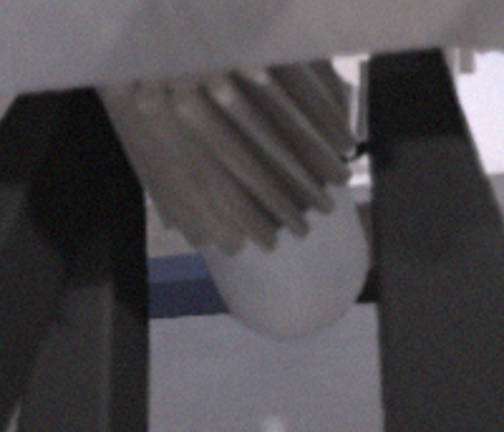

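Request:
execute_actions([
  {"rows": [[-0.466,2.142,0.995,1.150,0.430,-0.002,-0.55,0.352,1.990,1.230,0.795,-1.358,0.0,-0.735],[-0.466,2.140,0.990,1.155,0.428,-0.002,-0.59,0.352,1.990,1.230,0.795,-1.358,0.0,-0.735],[-0.466,2.140,0.990,1.155,0.426,-0.002,-0.615,0.352,1.990,1.230,0.795,-1.358,0.0,-0.735],[-0.466,2.140,0.990,1.155,0.426,-0.002,-0.635,0.352,1.990,1.230,0.795,-1.358,0.0,-0.735],[-0.466,2.140,0.990,1.155,0.426,-0.002,-0.655,0.352,1.985,1.234,0.800,-1.358,0.0,-0.735],[-0.466,2.140,0.990,1.155,0.428,-0.002,-0.67,0.352,1.978,1.239,0.807,-1.358,0.0,-0.735],[-0.466,2.140,0.990,1.155,0.428,-0.002,-0.67,0.352,1.971,1.244,0.814,-1.358,0.0,-0.735],[-0.466,2.140,0.990,1.155,0.428,-0.002,-0.67,0.352,1.964,1.249,0.821,-1.358,0.0,-0.735],[-0.466,2.140,0.990,1.155,0.428,-0.002,-0.67,0.352,1.957,1.254,0.828,-1.358,0.0,-0.735],[-0.466,2.140,0.990,1.155,0.428,-0.002,-0.67,0.352,1.950,1.259,0.835,-1.358,0.0,-0.735],[-0.466,2.140,0.990,1.155,0.428,-0.002,-0.67,0.352,1.943,1.264,0.841,-1.358,0.0,-0.735],[-0.466,2.140,0.990,1.155,0.428,-0.002,-0.67,0.352,1.936,1.269,0.847,-1.358,0.0,-0.735],[-0.466,2.140,0.990,1.155,0.428,-0.002,-0.67,0.352,1.930,1.273,0.851,-1.358,0.0,-0.735],[-0.466,2.140,0.990,1.155,0.428,-0.002,-0.67,0.352,1.925,1.276,0.854,-1.358,0.0,-0.735],[-0.466,2.140,0.990,1.155,0.428,-0.002,-0.67,0.352,1.922,1.278,0.855,-1.358,0.0,-0.735]], "steps": 15},
])

Request:
execute_actions([
  {"steps": 9},
])

Scene clock: 17.17 s of 4200.00 s.
left_arm: end_effector_position=(+0.4582, +0.0011, +0.1412) grip_measured=-0.639 end_effector_quat_wxyz=(+0.615, +0.349, +0.616, -0.347) | right_arm: end_effector_position=(+0.4695, +0.0125, +0.2292) grip_measured=-0.703 end_effector_quat_wxyz=(-0.520, +0.486, -0.513, -0.480)
Joint positions: left_arm=[-0.464  2.133  0.975  1.156  0.423  0.002  0.017] | right_arm=[ 0.353  2.     1.215  0.796 -1.357 -0.002  0.014]
Joint velocities: left_arm=[-0.002 -0.002  0.012  0.066  0.022 -0.022  0.   ] | right_arm=[-0.017 -0.012  0.037 -0.037 -0.022  0.007 -0.   ]
Joint torques (N m, as the arm reports them, + toward a larger angle): left_arm=[ -0.1  -11.59   5.94   1.7    0.04  -0.01] | right_arm=[ -0.04 -16.53   9.87   1.67   0.03   0.01]
Steps of this call (steps 1 to 3: the last 3 steps of your previous action; steps 4 to 15: the robot went on to your last target; steps 16 to 87: nothing new was sent; steps 88 to 99: the first 12 steps of this action). Readings (joint positions):
88: left_arm=[-0.464 2.133 0.975 1.156 0.433 -0.000] | right_arm=[0.353 2.001 1.213 0.790 -1.356 -0.002]
89: left_arm=[-0.464 2.133 0.975 1.156 0.429 -0.000] | right_arm=[0.353 2.001 1.213 0.790 -1.356 -0.002]
91: left_arm=[-0.464 2.133 0.975 1.156 0.424 -0.000] | right_arm=[0.353 2.001 1.213 0.790 -1.356 -0.002]
95: left_arm=[-0.464 2.133 0.975 1.156 0.423 0.002] | right_arm=[0.353 2.001 1.213 0.793 -1.356 -0.002]
99: the state above

Scene clock: 17.47 s of 4200.00 s.
left_arm: end_effector_position=(+0.4582, +0.0011, +0.1413) grip_measured=-0.639 end_effector_quat_wxyz=(+0.615, +0.349, +0.616, -0.347) | right_arm: end_effector_position=(+0.4693, +0.0124, +0.2364) grip_measured=-0.703 end_effector_quat_wxyz=(-0.525, +0.488, -0.508, -0.477)
Joint positions: left_arm=[-0.464  2.133  0.975  1.156  0.423  0.002  0.017] | right_arm=[ 0.353  1.989  1.222  0.796 -1.356  0.002  0.014]
Joint velocities: left_arm=[ 0.007 -0.007 -0.002 -0.066 -0.022 -0.037  0.   ] | right_arm=[ 0.002 -0.017 -0.007  0.051 -0.051 -0.037 -0.001]
Joint torques (N m, as the arm reports them, + toward a larger angle): left_arm=[ -0.09 -11.46   5.66   1.76   0.06  -0.05] | right_arm=[ -0.06 -16.74  10.01   1.74  -0.01  -0.02]
Kept back: nothing.
Steps of this call (steps 1 to 3: the last 3 steps of your previous action; steps 4 to 9: the robot went on to your last target). Readings (joint positions):
1: left_arm=[-0.464 2.133 0.975 1.156 0.423 0.002] | right_arm=[0.353 1.999 1.216 0.796 -1.357 -0.002]
2: left_arm=[-0.464 2.133 0.975 1.156 0.423 0.002] | right_arm=[0.353 1.998 1.217 0.796 -1.357 -0.002]
4: left_arm=[-0.464 2.133 0.975 1.156 0.423 0.002] | right_arm=[0.353 1.994 1.220 0.796 -1.357 -0.001]
8: left_arm=[-0.464 2.133 0.975 1.156 0.423 0.002] | right_arm=[0.353 1.989 1.222 0.796 -1.356 0.002]
9: the state above

Request:
execute_actions([
  {"rows": [[-0.466,2.135,0.990,1.157,0.425,0.0,-0.67,0.352,1.918,1.281,0.857,-1.358,0.0,-0.735],[-0.466,2.128,0.990,1.158,0.425,0.0,-0.67,0.352,1.914,1.284,0.859,-1.358,0.0,-0.735],[-0.466,2.121,0.990,1.158,0.425,0.0,-0.67,0.352,1.910,1.287,0.861,-1.358,0.0,-0.735],[-0.466,2.114,0.990,1.158,0.425,0.0,-0.67,0.352,1.907,1.289,0.862,-1.358,0.0,-0.735],[-0.466,2.109,0.990,1.158,0.425,0.0,-0.67,0.352,1.904,1.291,0.863,-1.358,0.0,-0.735],[-0.466,2.105,0.990,1.158,0.425,0.0,-0.67,0.352,1.904,1.291,0.863,-1.358,0.0,-0.735],[-0.466,2.102,0.990,1.158,0.425,0.0,-0.67,0.352,1.904,1.291,0.863,-1.358,0.0,-0.735],[-0.466,2.100,0.990,1.158,0.425,0.0,-0.67,0.352,1.904,1.291,0.863,-1.358,0.0,-0.735],[-0.466,2.098,0.990,1.158,0.425,0.0,-0.67,0.352,1.904,1.291,0.863,-1.358,0.0,-0.735]], "steps": 15},
])

Scene clock: 18.20 s of 4200.00 s.
left_arm: end_effector_position=(+0.4581, +0.0012, +0.1437) grip_measured=-0.639 end_effector_quat_wxyz=(+0.616, +0.348, +0.615, -0.348) | right_arm: end_effector_position=(+0.4693, +0.0122, +0.2404) grip_measured=-0.703 end_effector_quat_wxyz=(-0.528, +0.487, -0.508, -0.475)
Joint positions: left_arm=[-0.464  2.127  0.975  1.154  0.423  0.002  0.017] | right_arm=[ 0.353  1.98   1.222  0.796 -1.35   0.006  0.014]
Joint velocities: left_arm=[-0.002 -0.027  0.002 -0.007  0.051 -0.037  0.   ] | right_arm=[-0.007 -0.012 -0.007  0.022 -0.037 -0.007  0.001]
Joint torques (N m, as the arm reports them, + toward a larger angle): left_arm=[ -0.22 -15.04   5.67   1.84   0.01   0.  ] | right_arm=[ -0.04 -17.37  10.86   1.83  -0.09  -0.05]
Steps of this call (steps 1 to 10: the robot went on to your last target; steps 11 to 22: the first 12 steps of this action). Readings (joint positions):
11: left_arm=[-0.464 2.133 0.975 1.156 0.423 0.002] | right_arm=[0.353 1.989 1.222 0.796 -1.356 0.002]
12: left_arm=[-0.464 2.133 0.975 1.156 0.423 0.002] | right_arm=[0.353 1.989 1.222 0.796 -1.356 0.002]
14: left_arm=[-0.464 2.133 0.975 1.156 0.423 0.002] | right_arm=[0.353 1.987 1.222 0.796 -1.355 0.003]
18: left_arm=[-0.464 2.133 0.975 1.156 0.423 0.002] | right_arm=[0.353 1.980 1.222 0.796 -1.351 0.006]
22: the state above

Request:
execute_actions([
  {"rows": [[-0.462,2.095,0.980,1.168,0.428,0.0,-0.67,0.352,1.904,1.291,0.863,-1.358,0.0,-0.735],[-0.459,2.093,0.970,1.175,0.432,0.0,-0.67,0.352,1.904,1.291,0.863,-1.358,0.0,-0.735],[-0.457,2.093,0.964,1.180,0.434,0.0,-0.67,0.352,1.904,1.291,0.863,-1.358,0.0,-0.735],[-0.450,2.086,0.945,1.188,0.443,0.0,-0.67,0.352,1.904,1.291,0.863,-1.358,0.0,-0.735],[-0.444,2.077,0.928,1.195,0.449,0.0,-0.67,0.352,1.904,1.291,0.863,-1.358,0.0,-0.735],[-0.439,2.068,0.911,1.202,0.454,0.0,-0.67,0.352,1.904,1.291,0.863,-1.358,0.0,-0.735],[-0.434,2.059,0.895,1.208,0.459,0.0,-0.67,0.352,1.904,1.291,0.863,-1.358,0.0,-0.735],[-0.430,2.050,0.879,1.215,0.463,0.0,-0.67,0.352,1.904,1.291,0.863,-1.358,0.0,-0.735],[-0.425,2.041,0.863,1.221,0.468,0.0,-0.67,0.352,1.904,1.291,0.863,-1.358,0.0,-0.735],[-0.421,2.032,0.848,1.227,0.472,0.0,-0.67,0.352,1.904,1.291,0.863,-1.358,0.0,-0.735],[-0.416,2.023,0.832,1.233,0.477,0.0,-0.67,0.352,1.904,1.291,0.863,-1.358,0.0,-0.735],[-0.412,2.015,0.817,1.240,0.481,0.0,-0.67,0.352,1.904,1.291,0.863,-1.358,0.0,-0.735],[-0.407,2.006,0.802,1.246,0.486,0.0,-0.67,0.352,1.904,1.291,0.863,-1.358,0.0,-0.735],[-0.403,1.997,0.786,1.252,0.490,0.0,-0.67,0.352,1.904,1.291,0.863,-1.358,0.0,-0.735],[-0.398,1.989,0.771,1.258,0.495,0.0,-0.67,0.352,1.904,1.291,0.863,-1.358,0.0,-0.735]], "steps": 15},
], pictures=true)

Scene clock: 20.17 s of 4200.00 s.
left_arm: end_effector_position=(+0.4446, +0.0264, +0.1484) grip_measured=-0.639 end_effector_quat_wxyz=(+0.619, +0.347, +0.613, -0.347) | right_arm: end_effector_position=(+0.4693, +0.0122, +0.2404) grip_measured=-0.703 end_effector_quat_wxyz=(-0.528, +0.487, -0.508, -0.475)
Joint positions: left_arm=[-0.429  2.054  0.86   1.202  0.455  0.002  0.017] | right_arm=[ 0.353  1.98   1.222  0.796 -1.35   0.006  0.014]
Joint velocities: left_arm=[ 0.168 -0.247 -0.481  0.183  0.139 -0.007 -0.001] | right_arm=[ 0.007  0.002 -0.012  0.037 -0.022  0.051 -0.001]
Joint torques (N m, as the arm reports them, + toward a larger angle): left_arm=[  0.42 -13.68   3.4    1.84   0.1   -0.02] | right_arm=[ -0.08 -17.41  10.88   1.83  -0.09  -0.06]
Steps of this call (steps 1 to 3: the last 3 steps of your previous action; steps 4 to 15: the robot went on to your last target; steps 16 to 47: nothing new was sent; steps 48 to 59: the first 12 steps of this action). Readings (joint positions):
48: left_arm=[-0.464 2.127 0.975 1.152 0.423 0.002] | right_arm=[0.353 1.980 1.222 0.796 -1.350 0.006]
49: left_arm=[-0.464 2.127 0.975 1.152 0.423 0.002] | right_arm=[0.353 1.980 1.222 0.796 -1.350 0.006]
51: left_arm=[-0.462 2.125 0.972 1.153 0.425 0.002] | right_arm=[0.353 1.980 1.222 0.796 -1.350 0.006]
55: left_arm=[-0.452 2.092 0.925 1.177 0.439 0.002] | right_arm=[0.353 1.980 1.222 0.796 -1.350 0.006]
59: the state above

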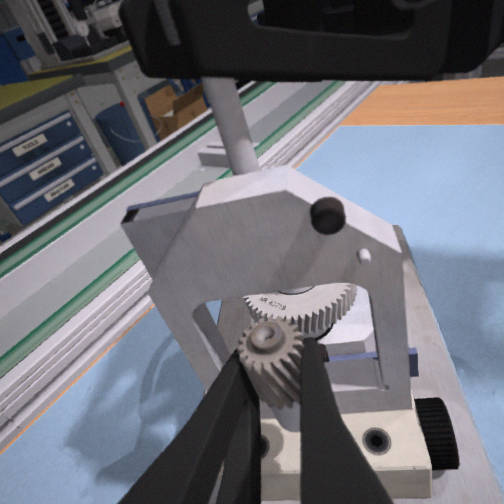

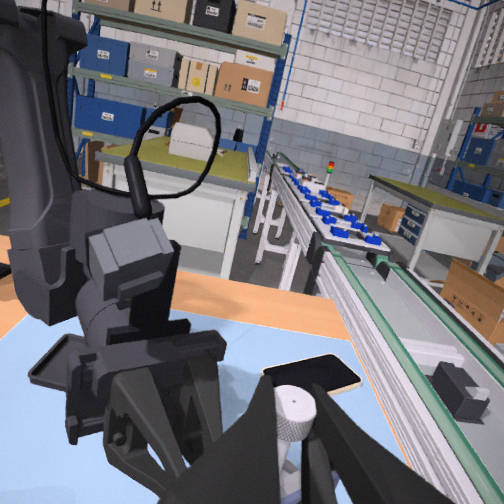

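Request:
execute_actions([
  {"rows": [[-0.394,1.984,0.771,1.258,0.489,0.0,-0.67,0.352,1.904,1.291,0.863,-1.358,0.0,-0.735],[-0.384,1.969,0.771,1.258,0.473,0.0,-0.67,0.352,1.904,1.291,0.863,-1.358,0.0,-0.735],[-0.369,1.948,0.771,1.258,0.448,0.0,-0.67,0.352,1.904,1.291,0.863,-1.358,0.0,-0.735],[-0.349,1.922,0.771,1.240,0.416,0.0,-0.67,0.352,1.904,1.291,0.863,-1.358,0.0,-0.735],[-0.326,1.895,0.771,1.205,0.378,0.0,-0.67,0.352,1.904,1.291,0.863,-1.358,0.0,-0.735],[-0.301,1.867,0.775,1.155,0.335,0.0,-0.67,0.352,1.904,1.291,0.863,-1.358,0.0,-0.735],[-0.276,1.841,0.780,1.090,0.289,-0.008,-0.67,0.352,1.904,1.291,0.863,-1.358,0.0,-0.735],[-0.251,1.820,0.793,1.020,0.242,-0.031,-0.67,0.352,1.904,1.291,0.863,-1.358,0.0,-0.735],[-0.227,1.805,0.815,0.945,0.195,-0.068,-0.67,0.352,1.904,1.291,0.863,-1.358,0.0,-0.735],[-0.205,1.800,0.844,0.870,0.149,-0.117,-0.67,0.352,1.904,1.291,0.863,-1.358,0.0,-0.735],[-0.186,1.800,0.879,0.795,0.106,-0.177,-0.67,0.352,1.904,1.291,0.863,-1.358,0.0,-0.735],[-0.171,1.800,0.920,0.720,0.068,-0.247,-0.67,0.352,1.904,1.291,0.863,-1.358,0.0,-0.735],[-0.162,1.800,0.965,0.645,0.036,-0.325,-0.67,0.352,1.904,1.291,0.863,-1.358,0.0,-0.735],[-0.158,1.800,1.015,0.570,0.011,-0.410,-0.67,0.352,1.904,1.291,0.863,-1.358,0.0,-0.735],[-0.158,1.800,1.068,0.495,-0.005,-0.500,-0.67,0.352,1.904,1.291,0.863,-1.358,0.0,-0.735]], "steps": 15},
])

Request:
execute_actions([
  {"rows": [[-0.158,1.800,1.123,0.420,-0.011,-0.594,-0.67,0.352,1.904,1.291,0.863,-1.358,0.0,-0.735],[-0.158,1.802,1.180,0.345,-0.011,-0.691,-0.67,0.352,1.904,1.291,0.863,-1.358,0.0,-0.735],[-0.158,1.808,1.238,0.270,-0.011,-0.790,-0.67,0.352,1.904,1.291,0.863,-1.358,0.0,-0.735],[-0.158,1.818,1.295,0.195,-0.011,-0.889,-0.67,0.352,1.904,1.291,0.863,-1.358,0.0,-0.735],[-0.158,1.831,1.352,0.120,-0.011,-0.986,-0.67,0.352,1.904,1.291,0.863,-1.358,0.0,-0.735],[-0.158,1.847,1.407,0.045,-0.011,-1.080,-0.67,0.352,1.904,1.291,0.863,-1.358,0.0,-0.735],[-0.158,1.866,1.460,-0.030,-0.011,-1.170,-0.67,0.352,1.904,1.291,0.863,-1.358,0.0,-0.735],[-0.158,1.886,1.510,-0.105,-0.011,-1.255,-0.67,0.352,1.904,1.291,0.863,-1.358,0.0,-0.735],[-0.158,1.908,1.555,-0.180,-0.011,-1.333,-0.67,0.352,1.904,1.291,0.863,-1.358,0.0,-0.735],[-0.158,1.931,1.596,-0.255,-0.011,-1.403,-0.67,0.352,1.904,1.291,0.863,-1.358,0.0,-0.735],[-0.158,1.956,1.631,-0.330,-0.011,-1.463,-0.67,0.352,1.904,1.291,0.863,-1.358,0.0,-0.735],[-0.158,1.980,1.660,-0.405,-0.011,-1.512,-0.67,0.352,1.904,1.291,0.863,-1.358,0.0,-0.735],[-0.158,2.004,1.682,-0.480,-0.011,-1.549,-0.67,0.352,1.904,1.291,0.863,-1.358,0.0,-0.735],[-0.158,2.029,1.695,-0.555,-0.011,-1.572,-0.67,0.352,1.904,1.291,0.863,-1.358,0.0,-0.735],[-0.158,2.052,1.700,-0.630,-0.011,-1.580,-0.67,0.352,1.904,1.291,0.863,-1.358,0.0,-0.735]], "steps": 15},
])

Request:
execute_actions([
  {"rows": [[-0.158,2.074,1.700,-0.705,-0.011,-1.580,-0.67,0.352,1.904,1.291,0.863,-1.358,0.0,-0.735],[-0.158,2.094,1.700,-0.780,-0.011,-1.580,-0.67,0.352,1.904,1.291,0.863,-1.358,0.0,-0.735],[-0.158,2.113,1.700,-0.855,-0.011,-1.580,-0.67,0.352,1.904,1.291,0.863,-1.358,0.0,-0.735],[-0.158,2.129,1.700,-0.930,-0.011,-1.580,-0.67,0.352,1.904,1.291,0.863,-1.358,0.0,-0.735],[-0.158,2.142,1.700,-1.000,-0.011,-1.580,-0.67,0.352,1.904,1.291,0.863,-1.358,0.0,-0.735],[-0.158,2.152,1.700,-1.060,-0.011,-1.580,-0.67,0.352,1.904,1.291,0.863,-1.358,0.0,-0.735],[-0.158,2.158,1.700,-1.110,-0.011,-1.580,-0.67,0.352,1.904,1.291,0.863,-1.358,0.0,-0.735],[-0.158,2.160,1.700,-1.140,-0.011,-1.580,-0.67,0.352,1.904,1.291,0.863,-1.358,0.0,-0.735],[-0.158,2.160,1.700,-1.140,-0.011,-1.580,-0.67,0.352,1.904,1.291,0.863,-1.358,0.0,-0.735],[-0.158,2.160,1.700,-1.120,-0.011,-1.580,-0.67,0.352,1.904,1.291,0.863,-1.358,0.0,-0.735],[-0.158,2.160,1.700,-1.100,-0.011,-1.580,-0.67,0.352,1.904,1.291,0.863,-1.358,0.0,-0.735],[-0.158,2.160,1.700,-1.085,-0.011,-1.580,-0.67,0.352,1.904,1.291,0.863,-1.358,0.0,-0.735],[-0.158,2.160,1.700,-1.075,-0.011,-1.580,-0.67,0.352,1.904,1.291,0.863,-1.358,0.0,-0.735]], "steps": 15},
], pictures=true)

Scene clock: 22.13 s of 4200.00 s.
left_arm: end_effector_position=(+0.5183, +0.1565, +0.2054) grip_measured=-0.639 end_effector_quat_wxyz=(+0.668, +0.177, +0.683, -0.236) | right_arm: end_effector_position=(+0.4693, +0.0122, +0.2404) grip_measured=-0.703 end_effector_quat_wxyz=(-0.528, +0.487, -0.508, -0.475)
Joint positions: left_arm=[-0.207  1.818  0.837  0.986  0.244 -0.087  0.017] | right_arm=[ 0.353  1.98   1.222  0.796 -1.35   0.006  0.014]
Joint velocities: left_arm=[ 0.696 -0.085  0.906 -1.751 -1.209 -1.018 -0.   ] | right_arm=[ 0.012 -0.007 -0.017  0.051 -0.037 -0.007  0.   ]
Joint torques (N m, as the arm reports them, + toward a larger angle): left_arm=[ -0.53 -10.99   7.28   1.72  -0.06  -0.09] | right_arm=[ -0.08 -17.37  10.86   1.83  -0.08  -0.06]
Steps of this call (steps 1 to 3: the last 3 steps of your previous action; steps 4 to 30: the robot went on to your last target; steps 31 to 47: nothing new was sent; steps 48 to 59: the first 12 steps of this action). Readings (joint positions):
48: left_arm=[-0.403 2.016 0.785 1.243 0.486 0.002] | right_arm=[0.353 1.980 1.222 0.796 -1.350 0.006]
49: left_arm=[-0.403 2.014 0.785 1.242 0.486 0.002] | right_arm=[0.353 1.980 1.222 0.796 -1.350 0.006]
51: left_arm=[-0.394 1.996 0.785 1.235 0.477 0.002] | right_arm=[0.353 1.980 1.222 0.796 -1.350 0.006]
55: left_arm=[-0.320 1.894 0.781 1.161 0.395 -0.002] | right_arm=[0.353 1.980 1.222 0.796 -1.350 0.006]
59: the state above

Scene clock: 22.63 s of 4200.00 s.
left_arm: end_effector_position=(+0.6157, +0.2022, +0.2693) grip_measured=-0.638 end_effector_quat_wxyz=(+0.420, -0.359, +0.735, -0.393) | right_arm: end_effector_position=(+0.4693, +0.0122, +0.2404) grip_measured=-0.703 end_effector_quat_wxyz=(-0.528, +0.487, -0.508, -0.475)
Joint positions: left_arm=[-0.149  1.9    1.6   -0.045  0.006 -1.203  0.017] | right_arm=[ 0.353  1.98   1.222  0.796 -1.35   0.006  0.014]
Joint velocities: left_arm=[ 0.012  0.53   1.121 -2.    -0.11  -2.103  0.   ] | right_arm=[ 0.012  0.002  0.007 -0.022  0.022 -0.007  0.   ]
Joint torques (N m, as the arm reports them, + toward a larger angle): left_arm=[-0.56 -7.47  5.99  1.21 -0.1   0.08] | right_arm=[ -0.04 -17.42  10.88   1.83  -0.09  -0.05]
Steps of this call (steps 1 to 3: the last 3 steps of your previous action; steps 4 to 15: the first 12 steps of this action). Readings (joint positions):
4: left_arm=[-0.150 1.817 1.000 0.710 0.098 -0.304] | right_arm=[0.353 1.980 1.222 0.796 -1.350 0.006]
5: left_arm=[-0.147 1.817 1.050 0.635 0.074 -0.376] | right_arm=[0.353 1.980 1.222 0.796 -1.350 0.006]
7: left_arm=[-0.148 1.817 1.161 0.487 0.044 -0.535] | right_arm=[0.353 1.980 1.222 0.796 -1.350 0.006]
11: left_arm=[-0.149 1.838 1.401 0.214 0.017 -0.882] | right_arm=[0.353 1.980 1.222 0.796 -1.350 0.006]
15: the state above

Scene clock: 23.13 s of 4200.00 s.
left_arm: end_effector_position=(+0.4724, +0.2454, +0.0227) grip_measured=-0.638 end_effector_quat_wxyz=(+0.033, -0.585, +0.809, -0.047) | right_arm: end_effector_position=(+0.4693, +0.0122, +0.2404) grip_measured=-0.703 end_effector_quat_wxyz=(-0.528, +0.487, -0.508, -0.475)
Joint positions: left_arm=[-0.149  2.174  1.668 -0.95   0.005 -1.543  0.017] | right_arm=[ 0.353  1.98   1.222  0.796 -1.35   0.006  0.014]
Joint velocities: left_arm=[-0.022  0.193 -0.002 -1.136 -0.007 -0.286  0.001] | right_arm=[ 0.002  0.007 -0.002  0.007 -0.037  0.022  0.001]
Joint torques (N m, as the arm reports them, + toward a larger angle): left_arm=[ -0.48 -16.16   7.38   0.73  -0.19  -0.02] | right_arm=[ -0.06 -17.4   10.87   1.83  -0.09  -0.06]
Steps of this call (steps 1 to 3: the last 3 steps of your previous action; steps 4 to 15: the first 12 steps of this action). Readings (joint positions):
4: left_arm=[-0.149 1.971 1.666 -0.257 0.005 -1.374] | right_arm=[0.353 1.980 1.222 0.796 -1.350 0.006]
5: left_arm=[-0.149 1.989 1.668 -0.309 0.005 -1.398] | right_arm=[0.353 1.980 1.222 0.796 -1.350 0.006]
7: left_arm=[-0.149 2.030 1.668 -0.420 0.005 -1.437] | right_arm=[0.353 1.980 1.222 0.796 -1.350 0.006]
11: left_arm=[-0.149 2.116 1.668 -0.689 0.005 -1.497] | right_arm=[0.353 1.980 1.222 0.796 -1.350 0.006]
15: the state above

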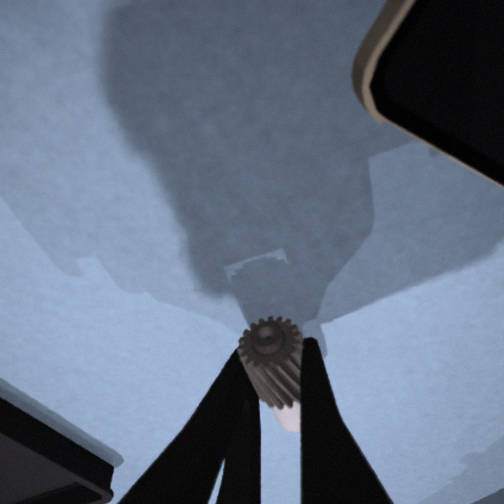

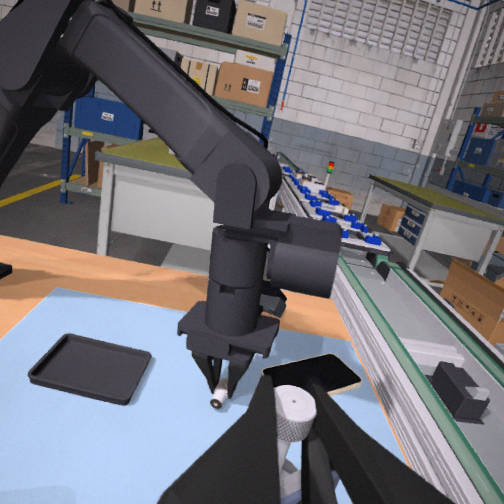

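Request:
execute_actions(actions=[])

Scene clock: 23.73 s of 4200.00 s.
left_arm: end_effector_position=(+0.4474, +0.2531, +0.0206) grip_measured=-0.638 end_effector_quat_wxyz=(+0.000, -0.598, +0.801, -0.004) | right_arm: end_effector_position=(+0.4693, +0.0122, +0.2404) grip_measured=-0.703 end_effector_quat_wxyz=(-0.528, +0.487, -0.508, -0.475)
Joint positions: left_arm=[-0.149  2.177  1.67  -1.058  0.004 -1.573  0.017] | right_arm=[ 0.353  1.98   1.222  0.796 -1.35   0.006  0.014]
Joint velocities: left_arm=[ 0.007  0.007 -0.017 -0.022 -0.066  0.037 -0.   ] | right_arm=[-0.002  0.012 -0.007  0.037  0.066 -0.007 -0.001]
Joint torques (N m, as the arm reports them, + toward a larger angle): left_arm=[ -0.53 -15.17   7.04   0.04  -0.18  -0.06] | right_arm=[ -0.06 -17.38  10.86   1.83  -0.09  -0.06]
Kept back: nothing.
Steps of this call (steps 1 to 3: the last 3 steps of your previous action; steps 4 to 18: the robot went on to your last target). Readings (joint positions):
1: left_arm=[-0.149 2.178 1.668 -0.981 0.005 -1.550] | right_arm=[0.353 1.980 1.222 0.796 -1.350 0.006]
2: left_arm=[-0.149 2.178 1.668 -1.002 0.005 -1.555] | right_arm=[0.353 1.980 1.222 0.796 -1.350 0.006]
4: left_arm=[-0.149 2.177 1.670 -1.027 0.005 -1.562] | right_arm=[0.353 1.980 1.222 0.796 -1.350 0.006]
8: left_arm=[-0.149 2.177 1.670 -1.047 0.005 -1.569] | right_arm=[0.353 1.980 1.222 0.796 -1.350 0.006]
18: the state above

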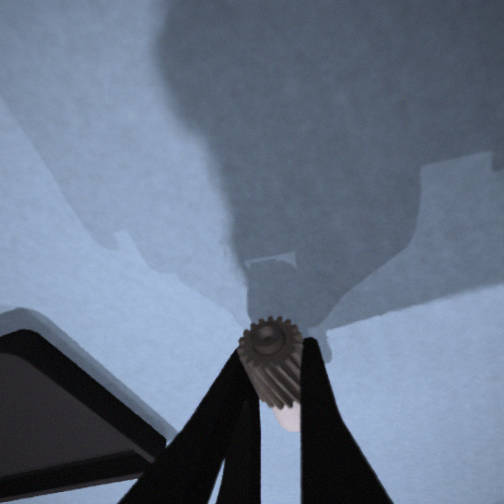

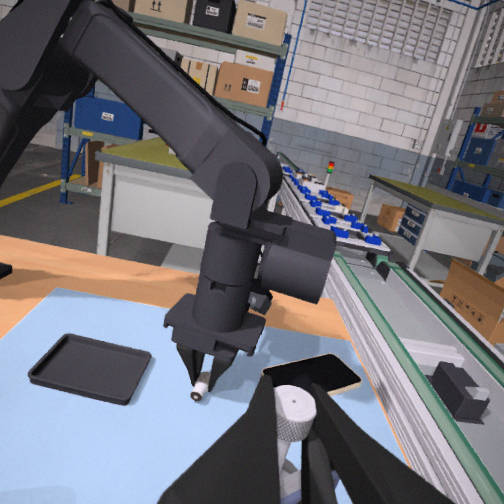

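Request:
execute_actions([
  {"rows": [[-0.158,2.186,1.700,-1.075,-0.011,-1.580,-0.67,0.352,1.904,1.291,0.863,-1.358,0.0,-0.735],[-0.158,2.189,1.700,-1.075,-0.011,-1.580,-0.67,0.352,1.904,1.291,0.863,-1.358,0.0,-0.735],[-0.158,2.192,1.700,-1.075,-0.011,-1.580,-0.67,0.352,1.904,1.291,0.863,-1.358,0.0,-0.735],[-0.158,2.195,1.700,-1.075,-0.011,-1.580,-0.67,0.352,1.904,1.291,0.863,-1.358,0.0,-0.735],[-0.158,2.198,1.700,-1.075,-0.011,-1.580,-0.67,0.352,1.904,1.291,0.863,-1.358,0.0,-0.735],[-0.158,2.201,1.700,-1.075,-0.011,-1.580,-0.67,0.352,1.904,1.291,0.863,-1.358,0.0,-0.735],[-0.158,2.203,1.700,-1.075,-0.011,-1.580,-0.67,0.352,1.904,1.291,0.863,-1.358,0.0,-0.735]], "steps": 15},
])

Scene clock: 24.73 s of 4200.00 s.
left_arm: end_effector_position=(+0.4459, +0.2535, +0.0158) grip_measured=-0.638 end_effector_quat_wxyz=(-0.004, -0.598, +0.801, +0.002) | right_arm: end_effector_position=(+0.4693, +0.0122, +0.2404) grip_measured=-0.703 end_effector_quat_wxyz=(-0.528, +0.487, -0.508, -0.475)
Joint positions: left_arm=[-0.149  2.189  1.67  -1.059  0.004 -1.574  0.017] | right_arm=[ 0.353  1.98   1.222  0.796 -1.35   0.006  0.014]
Joint velocities: left_arm=[ 0.012 -0.002  0.012 -0.051  0.022 -0.007 -0.001] | right_arm=[-0.007 -0.012 -0.007  0.007 -0.022 -0.051 -0.   ]
Joint torques (N m, as the arm reports them, + toward a larger angle): left_arm=[ -0.64 -11.69   7.17   0.01  -0.18  -0.03] | right_arm=[ -0.05 -17.4   10.85   1.83  -0.09  -0.06]
Steps of this call (steps 1 to 15: the robot went on to your last target; steps 16 to 18: nothing new was sent; steps 19 to 30: the first 12 steps of this action). Readings (joint positions):
19: left_arm=[-0.149 2.177 1.670 -1.059 0.004 -1.574] | right_arm=[0.353 1.980 1.222 0.796 -1.350 0.006]
20: left_arm=[-0.149 2.177 1.670 -1.059 0.004 -1.574] | right_arm=[0.353 1.980 1.222 0.796 -1.350 0.006]
22: left_arm=[-0.149 2.177 1.670 -1.059 0.004 -1.574] | right_arm=[0.353 1.980 1.222 0.796 -1.350 0.006]
26: left_arm=[-0.149 2.182 1.670 -1.059 0.004 -1.574] | right_arm=[0.353 1.980 1.222 0.796 -1.350 0.006]
30: the state above


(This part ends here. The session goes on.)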